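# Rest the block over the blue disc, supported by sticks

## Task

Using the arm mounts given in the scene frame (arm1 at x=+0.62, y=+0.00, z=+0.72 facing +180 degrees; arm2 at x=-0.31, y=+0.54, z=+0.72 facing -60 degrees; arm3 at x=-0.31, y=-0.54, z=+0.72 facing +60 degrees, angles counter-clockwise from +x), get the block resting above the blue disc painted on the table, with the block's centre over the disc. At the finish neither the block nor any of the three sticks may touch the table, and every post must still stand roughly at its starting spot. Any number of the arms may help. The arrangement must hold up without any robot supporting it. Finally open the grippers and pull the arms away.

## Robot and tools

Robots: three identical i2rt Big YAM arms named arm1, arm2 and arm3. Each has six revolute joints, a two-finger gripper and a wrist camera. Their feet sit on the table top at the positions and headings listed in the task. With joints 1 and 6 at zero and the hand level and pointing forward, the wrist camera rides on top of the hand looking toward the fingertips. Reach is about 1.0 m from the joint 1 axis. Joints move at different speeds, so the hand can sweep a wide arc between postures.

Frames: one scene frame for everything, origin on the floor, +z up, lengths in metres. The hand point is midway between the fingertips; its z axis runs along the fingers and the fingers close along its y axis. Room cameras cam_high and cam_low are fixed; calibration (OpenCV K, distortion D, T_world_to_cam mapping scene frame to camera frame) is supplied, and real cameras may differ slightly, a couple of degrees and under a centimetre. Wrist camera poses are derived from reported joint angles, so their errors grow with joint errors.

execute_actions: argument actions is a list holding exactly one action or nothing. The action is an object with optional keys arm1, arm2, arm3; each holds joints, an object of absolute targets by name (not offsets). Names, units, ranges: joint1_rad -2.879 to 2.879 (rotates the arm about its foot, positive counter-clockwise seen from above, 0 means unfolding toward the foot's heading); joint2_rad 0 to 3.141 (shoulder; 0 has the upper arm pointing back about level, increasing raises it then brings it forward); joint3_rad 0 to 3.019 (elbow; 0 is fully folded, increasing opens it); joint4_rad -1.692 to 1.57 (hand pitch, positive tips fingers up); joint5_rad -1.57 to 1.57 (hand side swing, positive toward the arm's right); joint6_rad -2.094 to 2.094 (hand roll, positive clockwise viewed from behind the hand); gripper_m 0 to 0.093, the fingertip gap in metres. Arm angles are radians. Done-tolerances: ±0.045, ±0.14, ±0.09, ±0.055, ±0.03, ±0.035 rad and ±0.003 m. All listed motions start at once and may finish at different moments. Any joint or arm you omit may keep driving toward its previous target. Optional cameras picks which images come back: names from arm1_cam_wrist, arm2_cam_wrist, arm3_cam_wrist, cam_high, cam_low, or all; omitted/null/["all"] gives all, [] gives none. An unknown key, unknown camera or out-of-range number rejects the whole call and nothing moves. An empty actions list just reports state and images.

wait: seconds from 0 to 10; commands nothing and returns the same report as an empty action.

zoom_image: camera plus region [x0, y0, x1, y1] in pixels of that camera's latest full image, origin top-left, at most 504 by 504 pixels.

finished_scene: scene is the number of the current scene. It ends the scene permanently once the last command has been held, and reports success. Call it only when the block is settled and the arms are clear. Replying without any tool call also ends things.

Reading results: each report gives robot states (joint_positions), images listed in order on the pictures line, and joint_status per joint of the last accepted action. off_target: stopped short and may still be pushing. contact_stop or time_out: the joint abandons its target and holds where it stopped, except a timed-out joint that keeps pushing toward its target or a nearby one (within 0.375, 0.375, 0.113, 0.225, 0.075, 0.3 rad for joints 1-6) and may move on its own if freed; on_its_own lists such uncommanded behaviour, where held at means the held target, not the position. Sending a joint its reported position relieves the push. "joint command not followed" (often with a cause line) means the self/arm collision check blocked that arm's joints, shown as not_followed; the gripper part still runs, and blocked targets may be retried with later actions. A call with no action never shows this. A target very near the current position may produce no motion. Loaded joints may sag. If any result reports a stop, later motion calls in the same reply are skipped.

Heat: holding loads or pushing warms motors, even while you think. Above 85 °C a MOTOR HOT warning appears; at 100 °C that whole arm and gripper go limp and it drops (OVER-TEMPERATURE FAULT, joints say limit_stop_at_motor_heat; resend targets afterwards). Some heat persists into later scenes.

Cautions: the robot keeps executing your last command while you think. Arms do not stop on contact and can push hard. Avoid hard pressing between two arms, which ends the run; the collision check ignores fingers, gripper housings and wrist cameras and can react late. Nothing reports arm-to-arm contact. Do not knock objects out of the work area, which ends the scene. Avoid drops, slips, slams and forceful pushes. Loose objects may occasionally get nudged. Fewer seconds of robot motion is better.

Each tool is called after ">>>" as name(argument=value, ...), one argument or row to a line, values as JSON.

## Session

>>> execute_actions(
  actions=[],
)

>>> zoom_image(
  camera="cam_high",
  region=[170, 130, 510, 420],
)

Scene clock: 0.00 s.
Motor temperatures (°C, as the motors report them): arm1=[18 19 18 19 19 17] | arm2=[21 18 20 18 21 18] | arm3=[17 20 20 18 20 19]
arm1.joint_positions: joint1_rad=-0.166 joint2_rad=+0.443 joint3_rad=+1.390 joint4_rad=-1.159 joint5_rad=+0.219 joint6_rad=-0.229 gripper_m=+0.094
arm1.joint_status: not commanded
arm1.hand: x=+0.4655 y=+0.0598 z=+1.3975 quat_wxyz=(-0.214, +0.771, -0.046, -0.598) (m; scene frame)
arm2.joint_positions: joint1_rad=+0.364 joint2_rad=+0.540 joint3_rad=+1.352 joint4_rad=-1.461 joint5_rad=+0.148 joint6_rad=+0.330 gripper_m=+0.094
arm2.joint_status: not commanded
arm2.hand: x=-0.1762 y=+0.3909 z=+1.2623 quat_wxyz=(-0.417, -0.471, -0.763, +0.148) (m; scene frame)
arm3.joint_positions: joint1_rad=-0.293 joint2_rad=+0.528 joint3_rad=+1.457 joint4_rad=-1.207 joint5_rad=-0.243 joint6_rad=-0.155 gripper_m=+0.094
arm3.joint_status: not commanded
arm3.hand: x=-0.1963 y=-0.3710 z=+1.4038 quat_wxyz=(-0.533, +0.423, -0.678, -0.279) (m; scene frame)
pictures: arm1_cam_wrist, arm2_cam_wrist, arm3_cam_wrist, cam_high, cam_low
camera_calibration (this result's frames):
arm1_cam_wrist: T_world_to_cam=[[0.321676, 0.902712, 0.28572, -0.602598], [0.776339, -0.0787014, -0.625383, 0.520078], [-0.542054, 0.422987, -0.726126, 1.36015], [0, 0, 0, 1]] pos_world=[0.527362, 0.00957581, 1.48507]
arm2_cam_wrist: T_world_to_cam=[[-0.840386, -0.514083, -0.171671, 0.265545], [-0.459114, 0.843561, -0.278602, -0.0520306], [0.28804, -0.155316, -0.944939, 1.43052], [0, 0, 0, 1]] pos_world=[-0.212773, 0.402586, 1.38284]
arm3_cam_wrist: T_world_to_cam=[[0.869146, -0.489073, 0.0734378, -0.11184], [-0.341936, -0.701546, -0.62523, 0.561796], [0.357304, 0.518305, -0.776977, 1.47382], [0, 0, 0, 1]] pos_world=[-0.237298, -0.424461, 1.50459]
Images, in order (width x height): arm1_cam_wrist 504x504, arm2_cam_wrist 504x504, arm3_cam_wrist 504x504, cam_high 672x504, cam_low 672x504.

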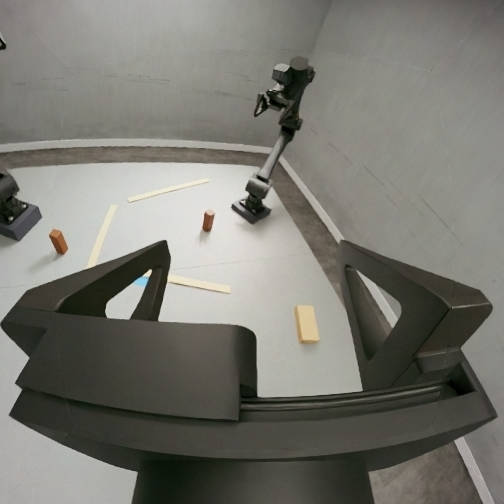

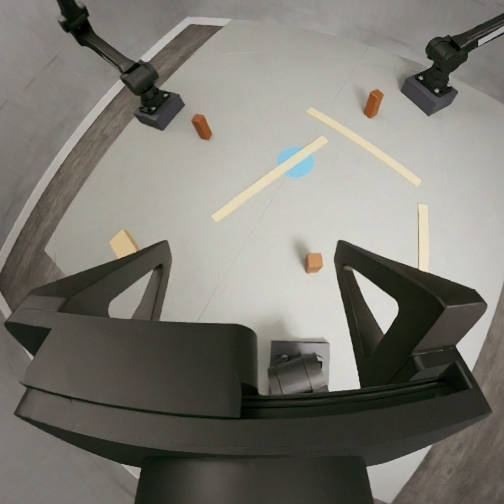

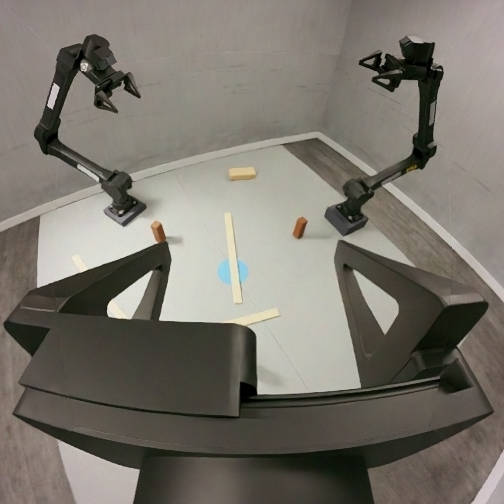

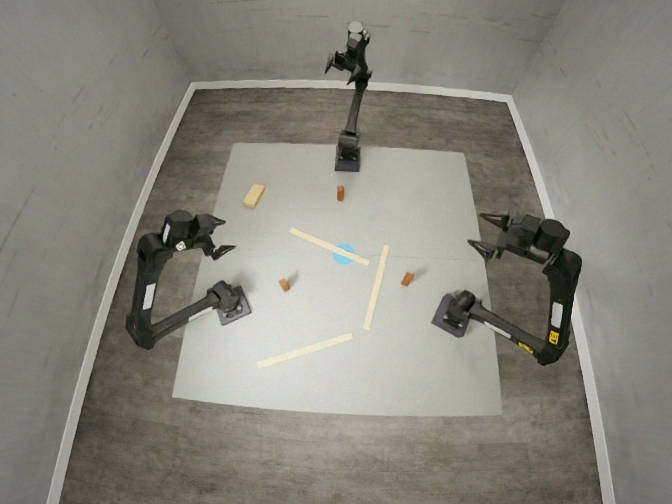

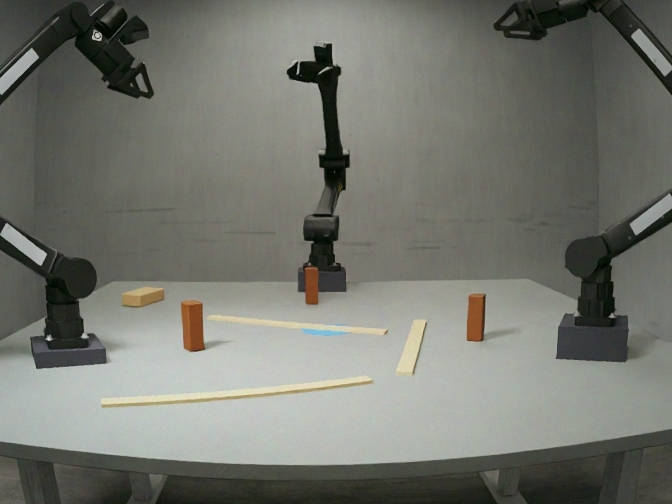

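Region (170, 130, 510, 420) of cam_high's 672x504 image, scaled by 1.482, with more detail than that image has; it fills the top 430 rows of this view, and the rest is white.

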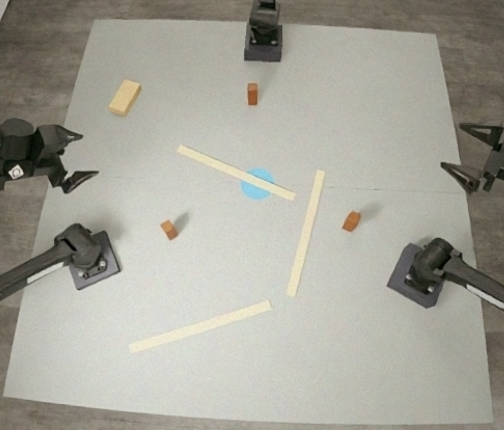

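>>> execute_actions(
  actions=[
    {"arm1":{"joints":{"joint1_rad":-0.292,"joint5_rad":0,"joint6_rad":-1.49,"joint2_rad":1.5,"joint3_rad":1.49}},"arm2":{"joints":{"joint1_rad":-1.105,"joint5_rad":0,"joint6_rad":-0.99,"joint2_rad":1.0,"joint3_rad":0.838}},"arm3":{"joints":{"joint1_rad":0.331,"joint5_rad":0,"joint6_rad":1.66,"joint2_rad":1.0,"joint3_rad":0.885}}},
  ],
  cameras=[],
)

>>> execute_actions(
  actions=[
    {"arm1":{"joints":{"joint2_rad":2.01,"joint4_rad":-0.98}},"arm2":{"joints":{"joint2_rad":1.52,"joint4_rad":-0.87}},"arm3":{"joints":{"joint2_rad":1.655,"joint4_rad":-0.77}}},
  ],
)

Scene clock: 3.70 s.
Motor temperatures (°C, as the motors report them): arm1=[18 19 19 19 19 17] | arm2=[21 18 20 18 21 18] | arm3=[17 20 21 18 20 19]
arm1.joint_positions: joint1_rad=-0.283 joint2_rad=+1.500 joint3_rad=+1.479 joint4_rad=-1.159 joint5_rad=+0.004 joint6_rad=-1.474 gripper_m=+0.094
arm1.joint_status: all done
arm1.hand: x=+0.1072 y=+0.1541 z=+1.0650 quat_wxyz=(-0.158, +0.814, +0.545, -0.121) (m; scene frame)
arm2.joint_positions: joint1_rad=-1.102 joint2_rad=+1.003 joint3_rad=+0.844 joint4_rad=-1.456 joint5_rad=+0.001 joint6_rad=-0.982 gripper_m=+0.094
arm2.joint_status: all done
arm2.hand: x=-0.4447 y=+0.3365 z=+0.9320 quat_wxyz=(+0.008, -0.560, -0.828, -0.022) (m; scene frame)
arm3.joint_positions: joint1_rad=+0.330 joint2_rad=+1.000 joint3_rad=+0.859 joint4_rad=-1.203 joint5_rad=-0.003 joint6_rad=+1.645 gripper_m=+0.094
arm3.joint_status: all done
arm3.hand: x=-0.2576 y=-0.2322 z=+0.9769 quat_wxyz=(+0.003, -0.118, -0.987, -0.110) (m; scene frame)
pictures: none
No camera images: the call's "cameras" was empty. Leave "cameras" out to get every camera's image.

Scene clock: 5.03 s.
Motor temperatures (°C, as the motors report them): arm1=[18 19 19 19 19 17] | arm2=[21 18 20 18 21 18] | arm3=[17 20 22 18 20 19]
arm1.joint_positions: joint1_rad=-0.283 joint2_rad=+2.036 joint3_rad=+1.479 joint4_rad=-0.994 joint5_rad=+0.004 joint6_rad=-1.475 gripper_m=+0.094
arm1.joint_status: all done
arm1.hand: x=+0.0639 y=+0.1699 z=+0.7786 quat_wxyz=(-0.016, +0.831, +0.556, -0.004) (m; scene frame)
arm2.joint_positions: joint1_rad=-1.102 joint2_rad=+1.524 joint3_rad=+0.844 joint4_rad=-0.883 joint5_rad=+0.001 joint6_rad=-0.982 gripper_m=+0.094
arm2.joint_status: all done
arm2.hand: x=-0.5195 y=+0.2312 z=+0.7779 quat_wxyz=(+0.008, -0.560, -0.828, +0.004) (m; scene frame)
arm3.joint_positions: joint1_rad=+0.330 joint2_rad=+1.664 joint3_rad=+0.859 joint4_rad=-0.787 joint5_rad=-0.003 joint6_rad=+1.646 gripper_m=+0.094
arm3.joint_status: all done
arm3.hand: x=-0.2481 y=-0.1577 z=+0.7638 quat_wxyz=(+0.009, -0.119, -0.993, +0.014) (m; scene frame)
pictures: arm1_cam_wrist, arm2_cam_wrist, arm3_cam_wrist, cam_high, cam_low
camera_calibration (this result's frames):
arm1_cam_wrist: T_world_to_cam=[[-0.929099, 0.368718, 0.0286671, -0.0251922], [0.306478, 0.724243, 0.617692, -0.620826], [0.206992, 0.582683, -0.785897, 0.618019], [0, 0, 0, 1]] pos_world=[0.0389387, 0.0988088, 0.869901]
arm2_cam_wrist: T_world_to_cam=[[-0.928745, -0.370564, 0.0107682, -0.409181], [-0.294055, 0.754057, 0.587308, -0.777098], [-0.225755, 0.542292, -0.809292, 0.513139], [0, 0, 0, 1]] pos_world=[-0.492691, 0.156077, 0.876081]
arm3_cam_wrist: T_world_to_cam=[[-0.236143, -0.971186, 0.0321536, -0.234175], [-0.783046, 0.209782, 0.585518, -0.596897], [-0.575392, 0.113088, -0.810022, 0.614413], [0, 0, 0, 1]] pos_world=[-0.169168, -0.171692, 0.854711]
Images, in order (width x height): arm1_cam_wrist 504x504, arm2_cam_wrist 504x504, arm3_cam_wrist 504x504, cam_high 672x504, cam_low 672x504.

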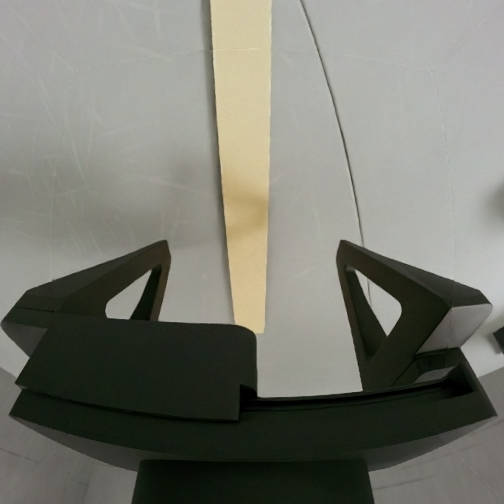

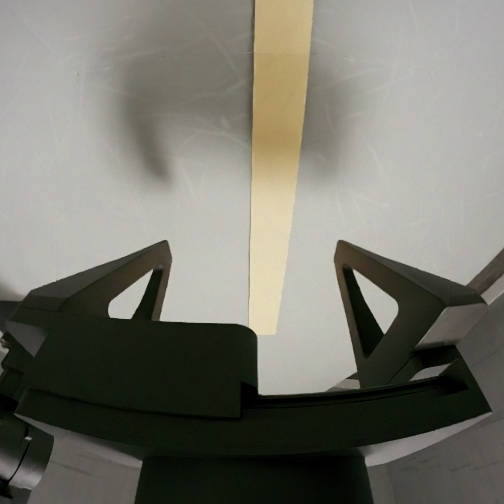

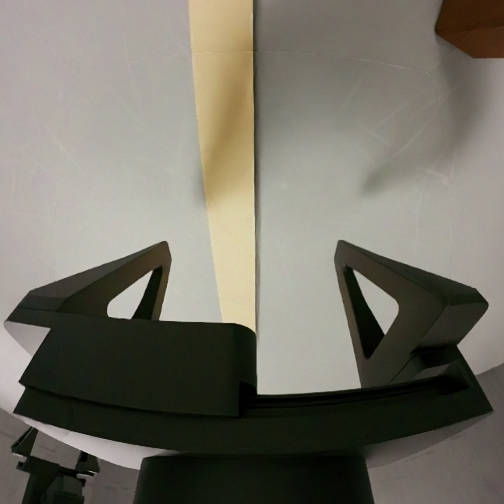

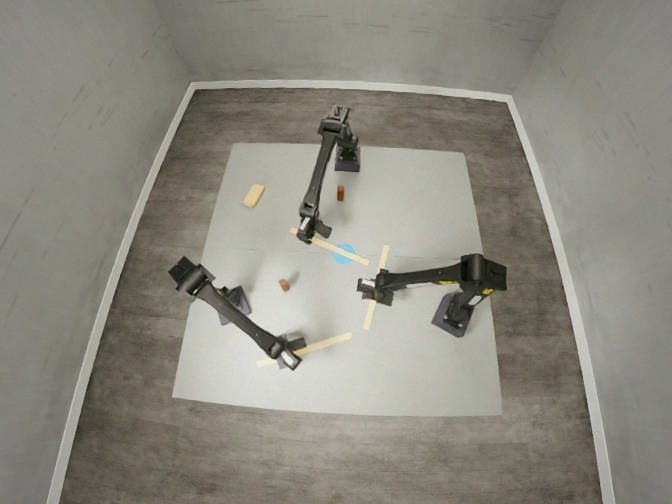

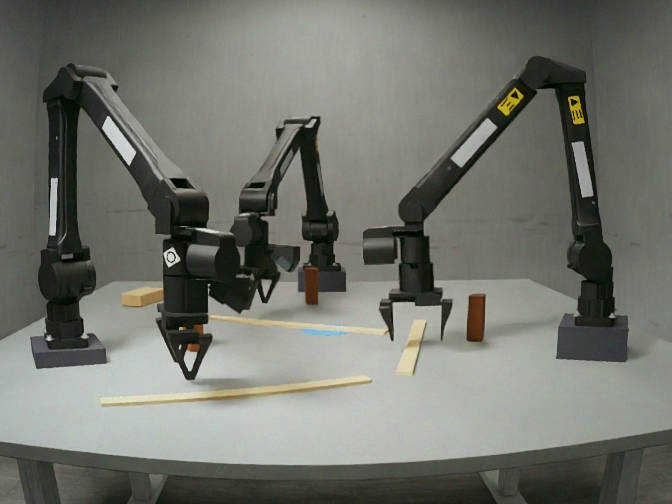

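>>> execute_actions(
  actions=[
    {"arm1":{"joints":{"joint1_rad":-0.338,"joint6_rad":-1.535,"joint2_rad":2.09,"joint3_rad":1.452,"joint4_rad":-0.905}},"arm2":{"joints":{"joint1_rad":-1.152,"joint6_rad":-1.04,"joint2_rad":1.63,"joint3_rad":0.808,"joint4_rad":-0.745}},"arm3":{"joints":{"joint2_rad":1.75,"joint4_rad":-0.665}}},
  ],
  cameras=["arm1_cam_wrist","arm2_cam_wrist","arm3_cam_wrist"],
)

Scene clock: 6.83 s.
Motor temperatures (°C, as the motors report them): arm1=[18 20 19 19 19 17] | arm2=[21 18 21 18 21 18] | arm3=[17 21 22 18 20 19]
arm1.joint_positions: joint1_rad=-0.338 joint2_rad=+2.081 joint3_rad=+1.454 joint4_rad=-0.921 joint5_rad=+0.003 joint6_rad=-1.519 gripper_m=+0.094
arm1.joint_status: all done
arm1.hand: x=+0.0740 y=+0.2006 z=+0.7465 quat_wxyz=(-0.017, +0.834, +0.552, -0.006) (m; scene frame)
arm2.joint_positions: joint1_rad=-1.150 joint2_rad=+1.627 joint3_rad=+0.817 joint4_rad=-0.757 joint5_rad=+0.001 joint6_rad=-1.031 gripper_m=+0.094
arm2.joint_status: all done
arm2.hand: x=-0.5375 y=+0.2384 z=+0.7349 quat_wxyz=(+0.008, -0.560, -0.829, +0.003) (m; scene frame)
arm3.joint_positions: joint1_rad=+0.330 joint2_rad=+1.741 joint3_rad=+0.862 joint4_rad=-0.682 joint5_rad=-0.003 joint6_rad=+1.647 gripper_m=+0.094
arm3.joint_status: all done
arm3.hand: x=-0.2460 y=-0.1434 z=+0.7358 quat_wxyz=(+0.008, -0.119, -0.993, -0.002) (m; scene frame)
pictures: arm1_cam_wrist, arm2_cam_wrist, arm3_cam_wrist
camera_calibration (this result's frames):
arm1_cam_wrist: T_world_to_cam=[[-0.92486, 0.378892, 0.0327865, -0.031686], [0.316916, 0.720174, 0.617182, -0.62587], [0.210233, 0.581197, -0.786137, 0.573133], [0, 0, 0, 1]] pos_world=[0.0485517, 0.129637, 0.837876]
arm2_cam_wrist: T_world_to_cam=[[-0.928492, -0.371255, 0.00850519, -0.420809], [-0.295343, 0.752136, 0.589121, -0.76405], [-0.225111, 0.544482, -0.808, 0.469232], [0, 0, 0, 1]] pos_world=[-0.510745, 0.162954, 0.832836]
arm3_cam_wrist: T_world_to_cam=[[-0.23736, -0.971421, 0.00130513, -0.196568], [-0.786197, 0.19289, 0.587101, -0.58623], [-0.570574, 0.138328, -0.809513, 0.5958], [0, 0, 0, 1]] pos_world=[-0.167602, -0.160288, 0.82674]
Images, in order (width x height): arm1_cam_wrist 504x504, arm2_cam_wrist 504x504, arm3_cam_wrist 504x504.

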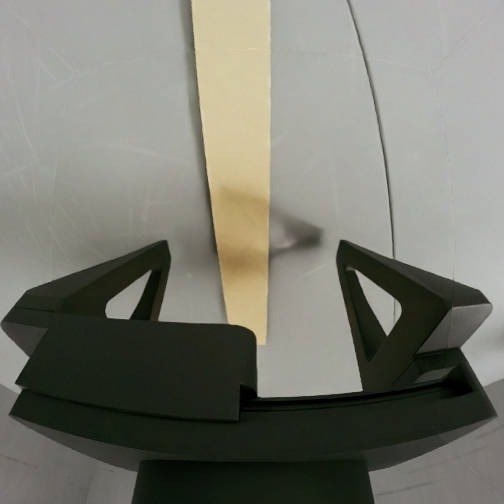

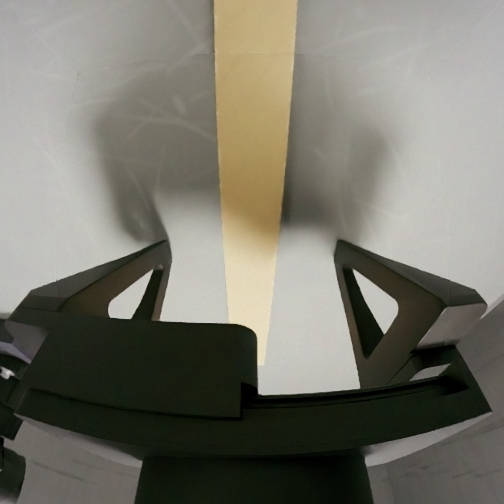

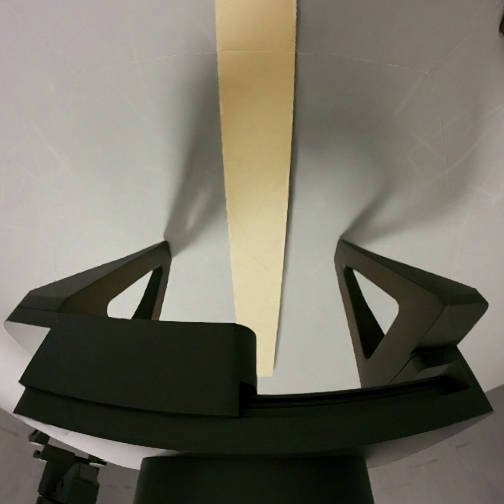

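>>> execute_actions(
  actions=[
    {"arm1":{"joints":{"joint2_rad":2.115,"joint4_rad":-0.885}},"arm2":{"joints":{"joint2_rad":1.645}},"arm3":{"joints":{"joint2_rad":1.765}}},
  ],
  cameras=["arm1_cam_wrist"],
)

Scene clock: 7.93 s.
Motor temperatures (°C, as the motors report them): arm1=[18 20 19 19 19 17] | arm2=[21 18 21 18 21 18] | arm3=[17 21 22 18 20 19]
arm1.joint_positions: joint1_rad=-0.338 joint2_rad=+2.096 joint3_rad=+1.454 joint4_rad=-0.900 joint5_rad=+0.003 joint6_rad=-1.519 gripper_m=+0.094
arm1.joint_status: all done
arm1.hand: x=+0.0718 y=+0.2014 z=+0.7379 quat_wxyz=(-0.019, +0.834, +0.552, -0.007) (m; scene frame)
arm2.joint_positions: joint1_rad=-1.150 joint2_rad=+1.629 joint3_rad=+0.817 joint4_rad=-0.757 joint5_rad=+0.001 joint6_rad=-1.032 gripper_m=+0.094
arm2.joint_status: all done
arm2.hand: x=-0.5374 y=+0.2386 z=+0.7341 quat_wxyz=(+0.008, -0.560, -0.829, +0.002) (m; scene frame)
arm3.joint_positions: joint1_rad=+0.330 joint2_rad=+1.744 joint3_rad=+0.862 joint4_rad=-0.681 joint5_rad=-0.003 joint6_rad=+1.647 gripper_m=+0.094
arm3.joint_status: all done
arm3.hand: x=-0.2460 y=-0.1437 z=+0.7348 quat_wxyz=(+0.008, -0.119, -0.993, -0.001) (m; scene frame)
pictures: arm1_cam_wrist
camera_calibration (this result's frames):
arm1_cam_wrist: T_world_to_cam=[[-0.924869, 0.378447, 0.0373539, -0.036983], [0.319261, 0.719332, 0.616955, -0.620326], [0.206615, 0.582528, -0.786112, 0.566283], [0, 0, 0, 1]] pos_world=[0.0468391, 0.130341, 0.829256]
Images, in order (width x height): arm1_cam_wrist 504x504.

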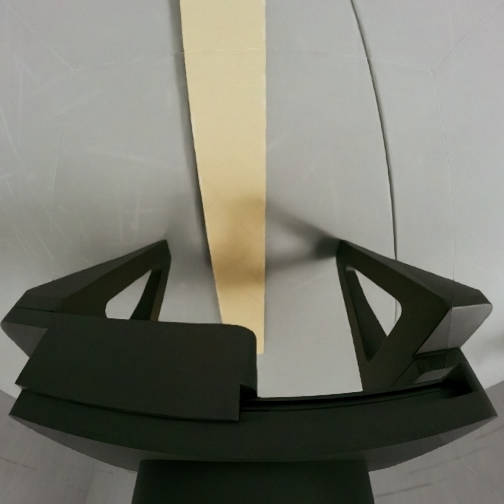

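>>> execute_actions(
  actions=[
    {"arm1":{"joints":{"gripper_m":0,"joint2_rad":2.125}},"arm2":{"joints":{"gripper_m":0}},"arm3":{"joints":{"gripper_m":0}}},
  ],
  cameras=[],
)

>>> execute_actions(
  actions=[
    {"arm1":{"joints":{"joint2_rad":1.5,"joint4_rad":-1.5}},"arm2":{"joints":{"joint2_rad":1.05,"joint4_rad":-1.25}},"arm3":{"joints":{"joint2_rad":1.15,"joint4_rad":-1.25}}},
  ],
  cameras=["cam_low"],
)

>>> execute_actions(
  actions=[
    {"arm1":{"joints":{"joint1_rad":-0.08,"joint6_rad":-0.07,"joint2_rad":0.95,"joint3_rad":0.85,"joint4_rad":-1.3}},"arm2":{"joints":{"joint1_rad":-0.075,"joint6_rad":-0.075,"joint2_rad":1.02,"joint3_rad":0.83,"joint4_rad":-1.22}},"arm3":{"joints":{"joint2_rad":1.0,"joint3_rad":0.7,"joint4_rad":-1.2}}},
  ],
  cameras=["cam_high"],
)

>>> execute_actions(
  actions=[
    {"arm1":{"joints":{"joint2_rad":1.0,"joint3_rad":0.7,"joint4_rad":-1.1}},"arm3":{"joints":{"joint1_rad":-0.128,"joint6_rad":-0.125,"joint4_rad":-1.1}}},
  ],
  cameras=["cam_high"],
)

>>> execute_actions(
  actions=[
    {"arm1":{"joints":{"joint2_rad":1.12,"joint3_rad":0.64,"joint4_rad":-0.88}},"arm2":{"joints":{"joint2_rad":1.14,"joint3_rad":0.765,"joint4_rad":-0.99}},"arm3":{"joints":{"joint2_rad":1.13,"joint3_rad":0.66,"joint4_rad":-0.89}}},
  ],
  cameras=["cam_high","cam_low"],
)

Scene clock: 9.57 s.
Motor temperatures (°C, as the motors report them): arm1=[18 20 19 19 19 17] | arm2=[21 18 21 18 21 18] | arm3=[17 21 22 18 20 19]
arm1.joint_positions: joint1_rad=-0.338 joint2_rad=+2.098 joint3_rad=+1.454 joint4_rad=-0.899 joint5_rad=+0.003 joint6_rad=-1.522 gripper_m=+0.027
arm1.joint_status: gripper_m off_target (ended at +0.027, target +0.000); the others done
arm1.hand: x=+0.0717 y=+0.2015 z=+0.7371 quat_wxyz=(-0.019, +0.833, +0.553, -0.007) (m; scene frame)
arm2.joint_positions: joint1_rad=-1.150 joint2_rad=+1.631 joint3_rad=+0.817 joint4_rad=-0.756 joint5_rad=+0.001 joint6_rad=-1.033 gripper_m=+0.027
arm2.joint_status: gripper_m off_target (ended at +0.027, target +0.000)
arm2.hand: x=-0.5373 y=+0.2387 z=+0.7334 quat_wxyz=(+0.008, -0.559, -0.829, +0.001) (m; scene frame)
arm3.joint_positions: joint1_rad=+0.330 joint2_rad=+1.745 joint3_rad=+0.862 joint4_rad=-0.676 joint5_rad=-0.003 joint6_rad=+1.647 gripper_m=+0.027
arm3.joint_status: gripper_m off_target (ended at +0.027, target +0.000)
arm3.hand: x=-0.2459 y=-0.1428 z=+0.7342 quat_wxyz=(+0.008, -0.119, -0.993, -0.003) (m; scene frame)
pictures: none
No camera images: the call's "cameras" was empty. Leave "cameras" out to get every camera's image.

Scene clock: 11.03 s.
Motor temperatures (°C, as the motors report them): arm1=[18 20 19 19 19 17] | arm2=[21 18 21 18 21 18] | arm3=[17 21 22 18 20 19]
arm1.joint_positions: joint1_rad=-0.338 joint2_rad=+1.492 joint3_rad=+1.439 joint4_rad=-1.486 joint5_rad=+0.003 joint6_rad=-1.522 gripper_m=+0.027
arm1.joint_status: all done
arm1.hand: x=+0.2004 y=+0.1518 z=+1.0342 quat_wxyz=(-0.020, +0.833, +0.553, -0.008) (m; scene frame)
arm2.joint_positions: joint1_rad=-1.150 joint2_rad=+1.045 joint3_rad=+0.811 joint4_rad=-1.239 joint5_rad=+0.001 joint6_rad=-1.033 gripper_m=+0.027
arm2.joint_status: all done
arm2.hand: x=-0.4814 y=+0.3081 z=+0.9114 quat_wxyz=(+0.011, -0.558, -0.828, +0.049) (m; scene frame)
arm3.joint_positions: joint1_rad=+0.330 joint2_rad=+1.148 joint3_rad=+0.862 joint4_rad=-1.234 joint5_rad=-0.003 joint6_rad=+1.647 gripper_m=+0.027
arm3.joint_status: all done
arm3.hand: x=-0.2581 y=-0.2331 z=+0.9347 quat_wxyz=(+0.007, -0.119, -0.993, -0.022) (m; scene frame)
pictures: cam_low
Images, in order (width x height): cam_low 672x504.

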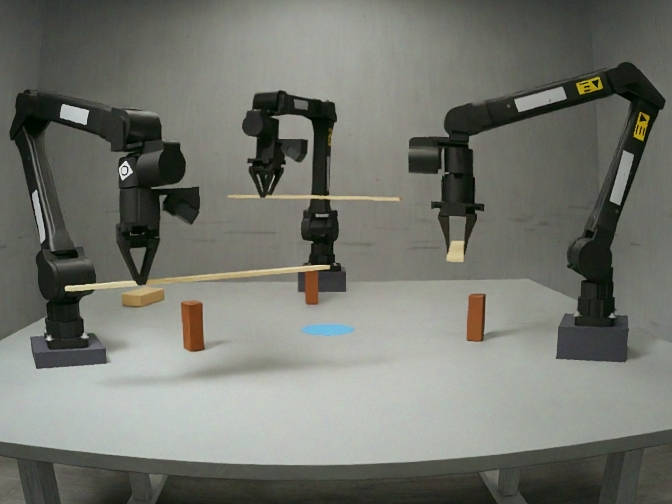

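Scene clock: 13.13 s.
Motor temperatures (°C, as the motors report them): arm1=[18 20 20 19 19 17] | arm2=[21 18 21 18 21 18] | arm3=[17 21 23 18 20 19]
arm1.joint_positions: joint1_rad=-0.067 joint2_rad=+0.952 joint3_rad=+0.847 joint4_rad=-1.319 joint5_rad=+0.000 joint6_rad=-0.086 gripper_m=+0.027
arm1.joint_status: all done
arm1.hand: x=+0.3491 y=+0.0195 z=+0.9793 quat_wxyz=(-0.012, +0.997, +0.004, -0.076) (m; scene frame)
arm2.joint_positions: joint1_rad=-0.078 joint2_rad=+1.028 joint3_rad=+0.811 joint4_rad=-1.232 joint5_rad=+0.000 joint6_rad=-0.084 gripper_m=+0.027
arm2.joint_status: all done
arm2.hand: x=-0.1902 y=+0.2735 z=+0.9121 quat_wxyz=(-0.043, -0.506, -0.861, +0.035) (m; scene frame)
arm3.joint_positions: joint1_rad=+0.330 joint2_rad=+1.001 joint3_rad=+0.686 joint4_rad=-1.213 joint5_rad=-0.003 joint6_rad=+1.648 gripper_m=+0.027
arm3.joint_status: all done
arm3.hand: x=-0.2680 y=-0.2912 z=+0.9069 quat_wxyz=(+0.007, -0.120, -0.993, -0.018) (m; scene frame)
pictures: cam_high
Images, in order (width x height): cam_high 672x504.

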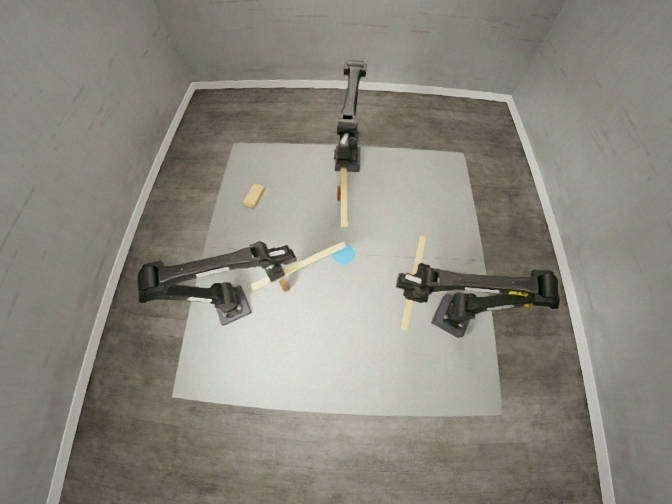

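Scene clock: 15.40 s.
Motor temperatures (°C, as the motors report them): arm1=[18 20 20 19 19 17] | arm2=[21 18 22 18 21 18] | arm3=[17 21 23 18 20 19]
arm1.joint_positions: joint1_rad=-0.067 joint2_rad=+1.000 joint3_rad=+0.692 joint4_rad=-1.121 joint5_rad=+0.000 joint6_rad=-0.086 gripper_m=+0.027
arm1.joint_status: all done
arm1.hand: x=+0.3485 y=+0.0203 z=+0.9112 quat_wxyz=(-0.012, +0.997, +0.004, -0.075) (m; scene frame)
arm2.joint_positions: joint1_rad=-0.078 joint2_rad=+1.028 joint3_rad=+0.811 joint4_rad=-1.232 joint5_rad=+0.000 joint6_rad=-0.084 gripper_m=+0.027
arm2.joint_status: not commanded
arm2.hand: x=-0.1902 y=+0.2735 z=+0.9121 quat_wxyz=(-0.043, -0.506, -0.861, +0.035) (m; scene frame)
arm3.joint_positions: joint1_rad=-0.125 joint2_rad=+1.001 joint3_rad=+0.686 joint4_rad=-1.118 joint5_rad=-0.002 joint6_rad=-0.110 gripper_m=+0.027
arm3.joint_status: all done
arm3.hand: x=-0.1508 y=-0.3151 z=+0.9075 quat_wxyz=(-0.055, +0.505, -0.861, -0.031) (m; scene frame)
pictures: cam_high
Images, in order (width x height): cam_high 672x504.

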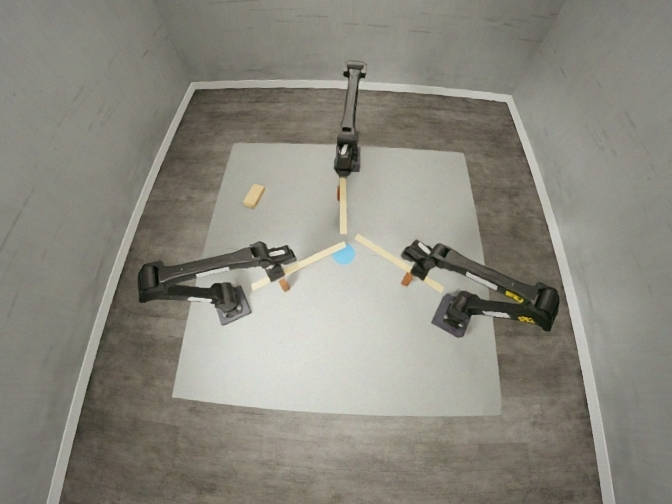

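Scene clock: 16.33 s.
Motor temperatures (°C, as the motors report them): arm1=[18 20 20 19 19 17] | arm2=[21 18 22 18 21 18] | arm3=[17 21 23 18 20 19]
arm1.joint_positions: joint1_rad=-0.067 joint2_rad=+1.126 joint3_rad=+0.636 joint4_rad=-0.901 joint5_rad=+0.000 joint6_rad=-0.086 gripper_m=+0.027
arm1.joint_status: all done
arm1.hand: x=+0.3203 y=+0.0230 z=+0.8645 quat_wxyz=(-0.013, +0.996, +0.004, -0.093) (m; scene frame)
arm2.joint_positions: joint1_rad=-0.078 joint2_rad=+1.151 joint3_rad=+0.767 joint4_rad=-1.007 joint5_rad=+0.000 joint6_rad=-0.084 gripper_m=+0.027
arm2.joint_status: all done
arm2.hand: x=-0.1742 y=+0.2373 z=+0.8669 quat_wxyz=(-0.066, -0.505, -0.859, +0.052) (m; scene frame)
arm3.joint_positions: joint1_rad=-0.125 joint2_rad=+1.143 joint3_rad=+0.649 joint4_rad=-0.912 joint5_rad=-0.002 joint6_rad=-0.111 gripper_m=+0.027
arm3.joint_status: all done
arm3.hand: x=-0.1332 y=-0.2897 z=+0.8622 quat_wxyz=(-0.067, +0.505, -0.860, -0.036) (m; scene frame)
pictures: cam_high, cam_low
Images, in order (width x height): cam_high 672x504, cam_low 672x504.

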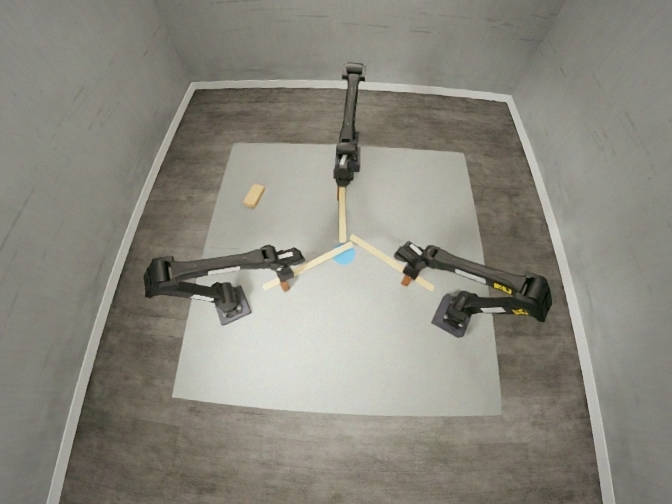

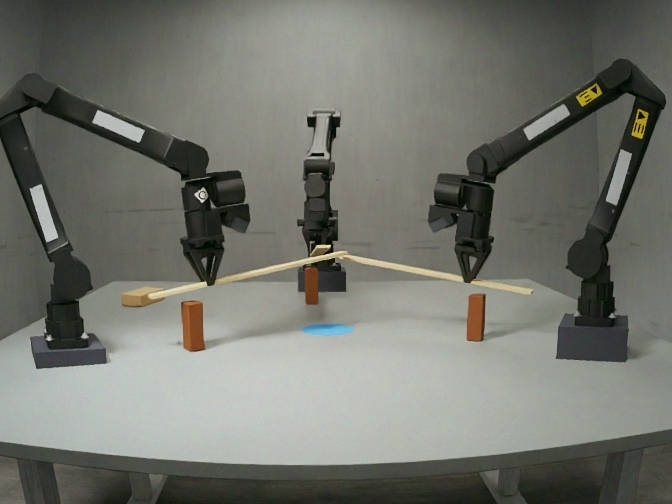

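>>> execute_actions(
  actions=[
    {"arm1":{"joints":{"joint1_rad":-0.105,"joint6_rad":-0.04}},"arm3":{"joints":{"joint6_rad":-0.07,"joint4_rad":-0.86}}},
  ],
)

>>> zoom_image(
  camera="cam_high",
  region=[260, 160, 430, 310],
)

>>> zoom_image(
  camera="cam_low",
  region=[260, 210, 420, 310],
)

Scene clock: 17.57 s.
Motor temperatures (°C, as the motors report them): arm1=[18 20 20 19 19 17] | arm2=[21 18 22 18 21 18] | arm3=[17 21 23 18 20 19]
arm1.joint_positions: joint1_rad=-0.094 joint2_rad=+1.126 joint3_rad=+0.636 joint4_rad=-0.901 joint5_rad=+0.000 joint6_rad=-0.056 gripper_m=+0.027
arm1.joint_status: all done
arm1.hand: x=+0.3211 y=+0.0314 z=+0.8646 quat_wxyz=(-0.013, +0.995, -0.024, -0.093) (m; scene frame)
arm2.joint_positions: joint1_rad=-0.078 joint2_rad=+1.151 joint3_rad=+0.767 joint4_rad=-1.007 joint5_rad=+0.000 joint6_rad=-0.084 gripper_m=+0.027
arm2.joint_status: not commanded
arm2.hand: x=-0.1742 y=+0.2373 z=+0.8669 quat_wxyz=(-0.066, -0.505, -0.859, +0.052) (m; scene frame)
arm3.joint_positions: joint1_rad=-0.125 joint2_rad=+1.143 joint3_rad=+0.649 joint4_rad=-0.883 joint5_rad=-0.002 joint6_rad=-0.085 gripper_m=+0.027
arm3.joint_status: all done
arm3.hand: x=-0.1291 y=-0.2839 z=+0.8634 quat_wxyz=(-0.080, +0.493, -0.865, -0.043) (m; scene frame)
pictures: arm1_cam_wrist, arm2_cam_wrist, arm3_cam_wrist, cam_high, cam_low
camera_calibration (this result's frames):
arm1_cam_wrist: T_world_to_cam=[[0.0382352, 0.999034, 0.0216382, -0.0619841], [0.891259, -0.0438866, 0.451366, -0.672321], [0.451879, 0.00202715, -0.892077, 0.744521], [0, 0, 0, 1]] pos_world=[0.265148, 0.0309092, 0.968973]
arm2_cam_wrist: T_world_to_cam=[[-0.875179, -0.483475, 0.0177074, -0.0571221], [-0.428037, 0.790847, 0.43743, -0.634551], [-0.22549, 0.37525, -0.899078, 0.777345], [0, 0, 0, 1]] pos_world=[-0.14632, 0.182517, 0.977477]
arm3_cam_wrist: T_world_to_cam=[[0.859929, -0.510356, 0.00770062, -0.0384593], [-0.466709, -0.780099, 0.416688, -0.629978], [-0.206652, -0.361916, -0.909017, 0.776112], [0, 0, 0, 1]] pos_world=[-0.100559, -0.230186, 0.968299]
Images, in order (width x height): arm1_cam_wrist 504x504, arm2_cam_wrist 504x504, arm3_cam_wrist 504x504, cam_high 672x504, cam_low 672x504.

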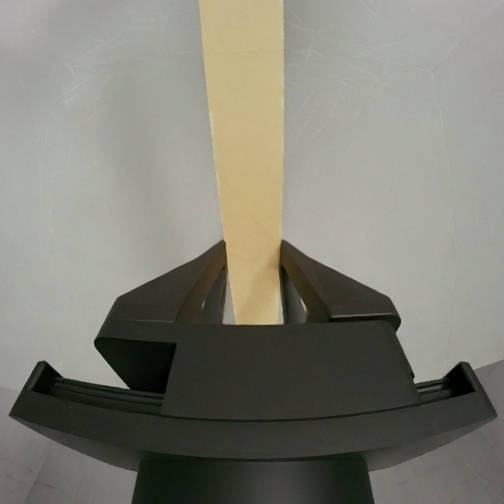

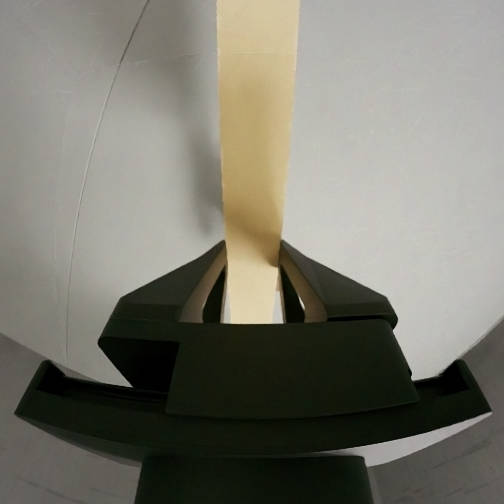

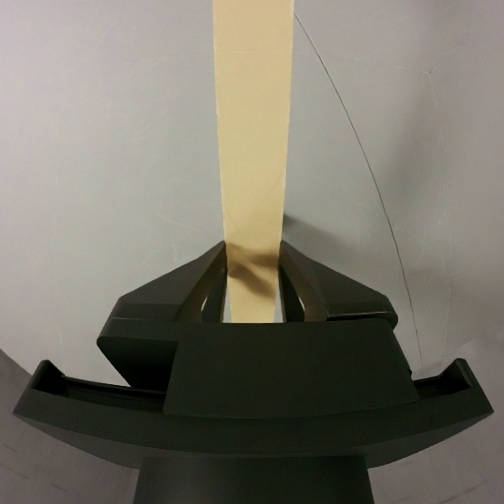

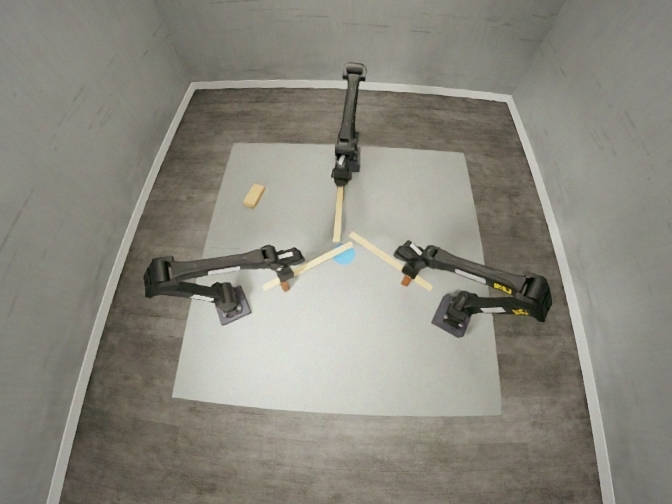

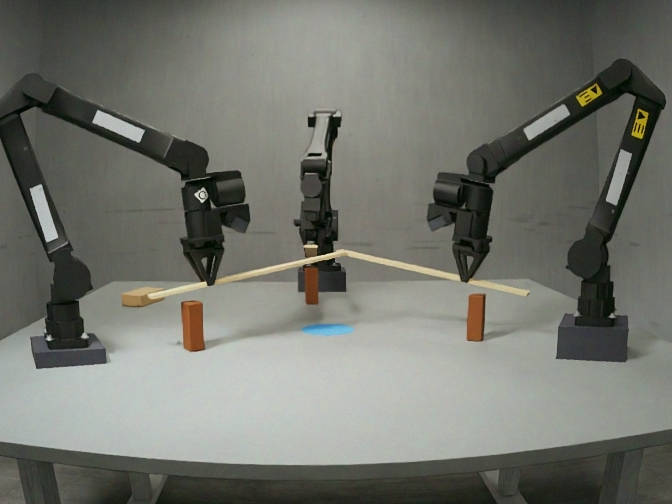

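Region (260, 160, 430, 310) of cam_high's 672x504 image, scaled by 2.965, with more detail than that image has; it fills the top 445 rows of this view, and the rest is white.

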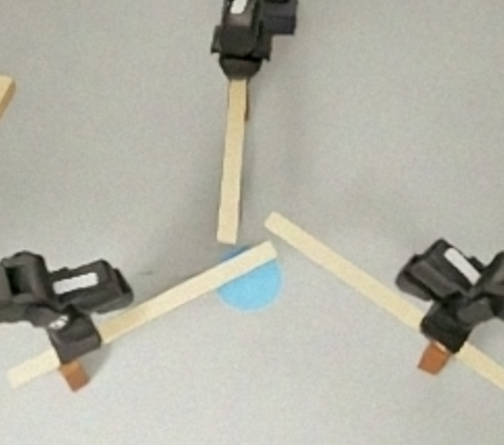

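Region (260, 210, 420, 310) of cam_low's 672x504 image, scaled by 3.150, with more detail than that image has; it fills the top 315 rows of this view, and the rest is white.

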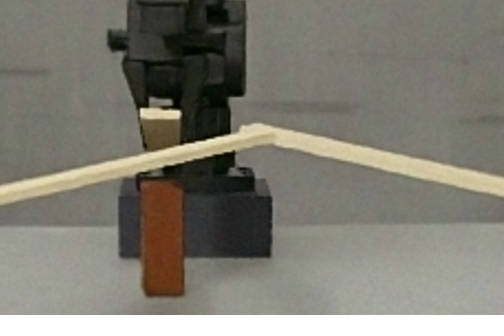

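>>> execute_actions(
  actions=[
    {"arm1":{"joints":{"joint1_rad":-0.07,"joint2_rad":1.295,"joint3_rad":0.832,"joint4_rad":-0.85}},"arm2":{"joints":{"joint1_rad":-0.062,"joint2_rad":1.35,"joint3_rad":0.992,"joint4_rad":-0.972}},"arm3":{"joints":{"joint2_rad":1.385,"joint3_rad":0.92,"joint4_rad":-0.84}}},
  ],
  cameras=["cam_high","cam_low"],
)

>>> zoom_image(
  camera="cam_high",
  region=[260, 160, 430, 310],
)

>>> zoom_image(
  camera="cam_low",
  region=[260, 210, 420, 310],
)

Scene clock: 19.10 s.
Motor temperatures (°C, as the motors report them): arm1=[18 20 21 19 19 17] | arm2=[21 18 22 18 21 18] | arm3=[17 21 24 18 20 19]
arm1.joint_positions: joint1_rad=-0.083 joint2_rad=+1.297 joint3_rad=+0.779 joint4_rad=-0.866 joint5_rad=+0.000 joint6_rad=-0.054 gripper_m=+0.027
arm1.joint_status: all done
arm1.hand: x=+0.2603 y=+0.0337 z=+0.8677 quat_wxyz=(-0.013, +0.995, -0.020, -0.096) (m; scene frame)
arm2.joint_positions: joint1_rad=-0.071 joint2_rad=+1.356 joint3_rad=+0.945 joint4_rad=-0.981 joint5_rad=+0.000 joint6_rad=-0.082 gripper_m=+0.027
arm2.joint_status: all done
arm2.hand: x=-0.1414 y=+0.1713 z=+0.8671 quat_wxyz=(-0.065, -0.503, -0.861, +0.051) (m; scene frame)
arm3.joint_positions: joint1_rad=-0.127 joint2_rad=+1.392 joint3_rad=+0.875 joint4_rad=-0.853 joint5_rad=+0.001 joint6_rad=-0.076 gripper_m=+0.027
arm3.joint_status: all done
arm3.hand: x=-0.0746 y=-0.2091 z=+0.8671 quat_wxyz=(-0.084, +0.489, -0.867, -0.043) (m; scene frame)
pictures: cam_high, cam_low
Images, in order (width x height): cam_high 672x504, cam_low 672x504.

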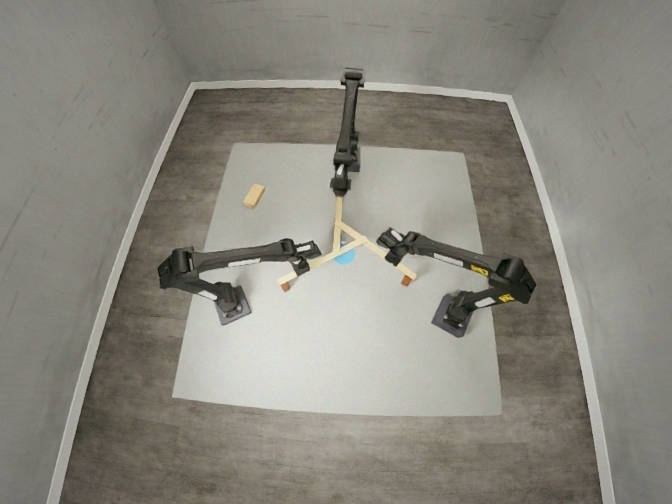

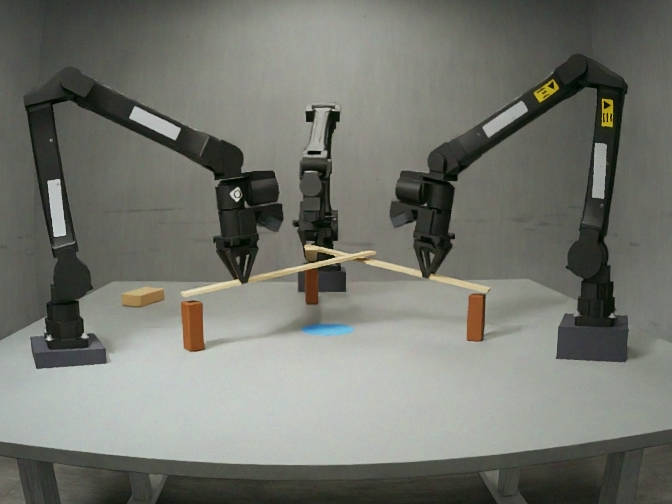

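Region (260, 160, 430, 310) of cam_high's 672x504 image, scaled by 2.965, with more detail than that image has; it fills the top 445 rows of this view, and the rest is white.

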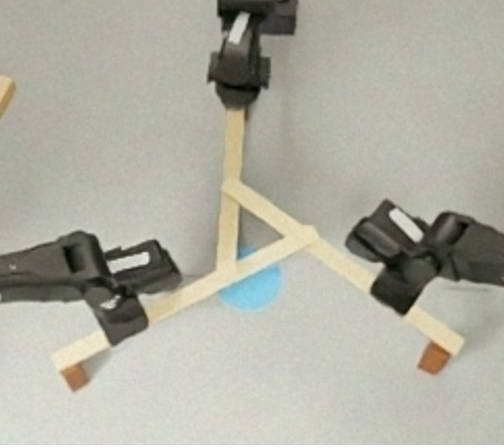

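Region (260, 210, 420, 310) of cam_low's 672x504 image, scaled by 3.150, with more detail than that image has; it fills the top 315 rows of this view, and the rest is white.

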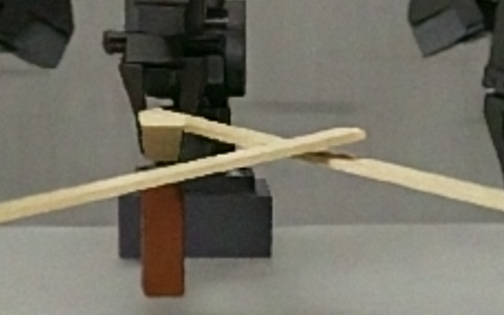

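>>> execute_actions(
  actions=[
    {"arm1":{"joints":{"joint1_rad":-0.058,"joint2_rad":1.345,"joint6_rad":-0.105}},"arm2":{"joints":{"joint2_rad":1.395,"joint6_rad":-0.135}},"arm3":{"joints":{"joint1_rad":-0.102,"joint2_rad":1.428,"joint6_rad":-0.105}}},
  ],
  cameras=["cam_high","cam_low"],
)

>>> zoom_image(
  camera="cam_high",
  region=[260, 160, 430, 310],
)

>>> zoom_image(
  camera="cam_low",
  region=[160, 220, 510, 330],
)

Scene clock: 20.37 s.
Motor temperatures (°C, as the motors report them): arm1=[18 20 21 19 19 17] | arm2=[21 18 23 18 21 18] | arm3=[17 21 24 18 20 19]
arm1.joint_positions: joint1_rad=-0.071 joint2_rad=+1.342 joint3_rad=+0.779 joint4_rad=-0.866 joint5_rad=+0.000 joint6_rad=-0.083 gripper_m=+0.027
arm1.joint_status: all done
arm1.hand: x=+0.2623 y=+0.0294 z=+0.8524 quat_wxyz=(-0.012, +0.997, +0.001, -0.074) (m; scene frame)
arm2.joint_positions: joint1_rad=-0.071 joint2_rad=+1.392 joint3_rad=+0.945 joint4_rad=-0.981 joint5_rad=+0.000 joint6_rad=-0.123 gripper_m=+0.027
arm2.joint_status: all done
arm2.hand: x=-0.1419 y=+0.1720 z=+0.8537 quat_wxyz=(-0.050, -0.485, -0.872, +0.042) (m; scene frame)
arm3.joint_positions: joint1_rad=-0.109 joint2_rad=+1.429 joint3_rad=+0.875 joint4_rad=-0.853 joint5_rad=+0.001 joint6_rad=-0.085 gripper_m=+0.027
arm3.joint_status: all done
arm3.hand: x=-0.0815 y=-0.2068 z=+0.8534 quat_wxyz=(-0.067, +0.501, -0.862, -0.036) (m; scene frame)
pictures: cam_high, cam_low
Images, in order (width x height): cam_high 672x504, cam_low 672x504.

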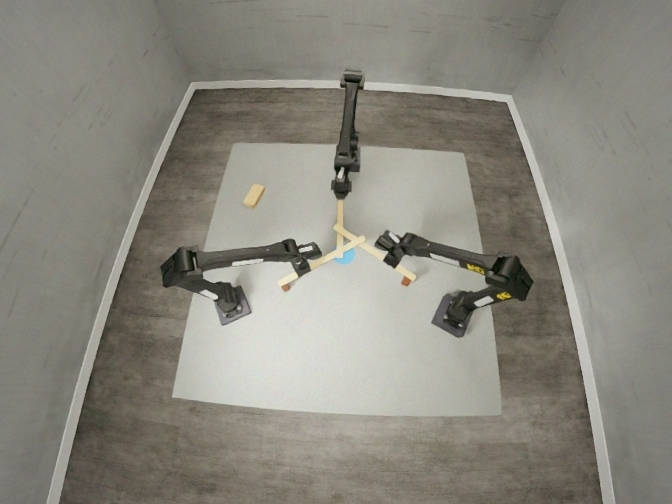

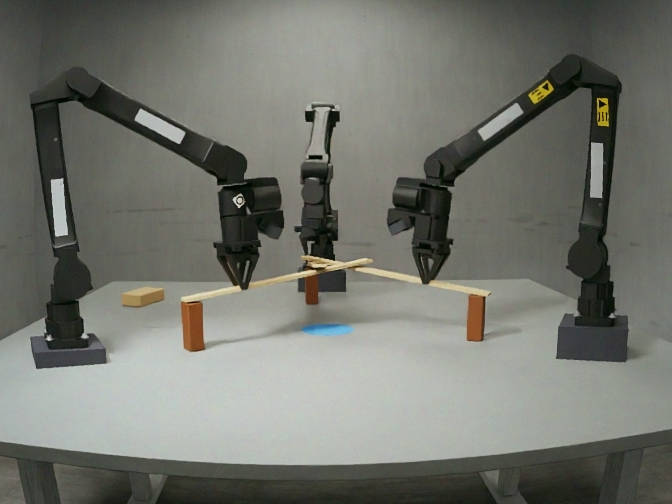

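Region (260, 160, 430, 310) of cam_high's 672x504 image, scaled by 2.965, with more detail than that image has; it fills the top 445 rows of this view, and the rest is white.

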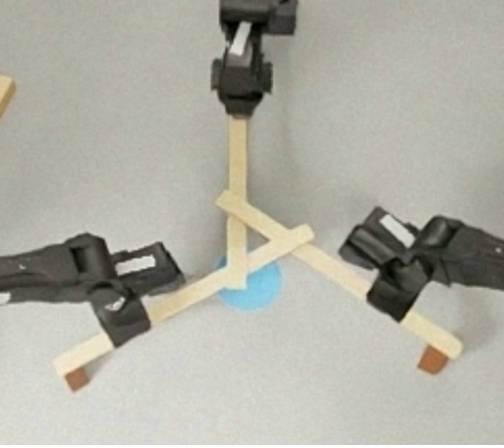

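Region (160, 220, 510, 330) of cam_low's 672x504 image, scaled by 1.440, with more detail than that image has; it fills the top 158 rows of this view, and the rest is white.

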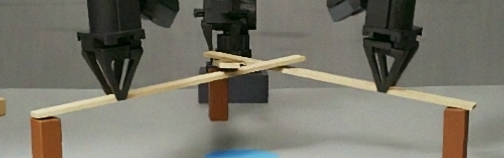

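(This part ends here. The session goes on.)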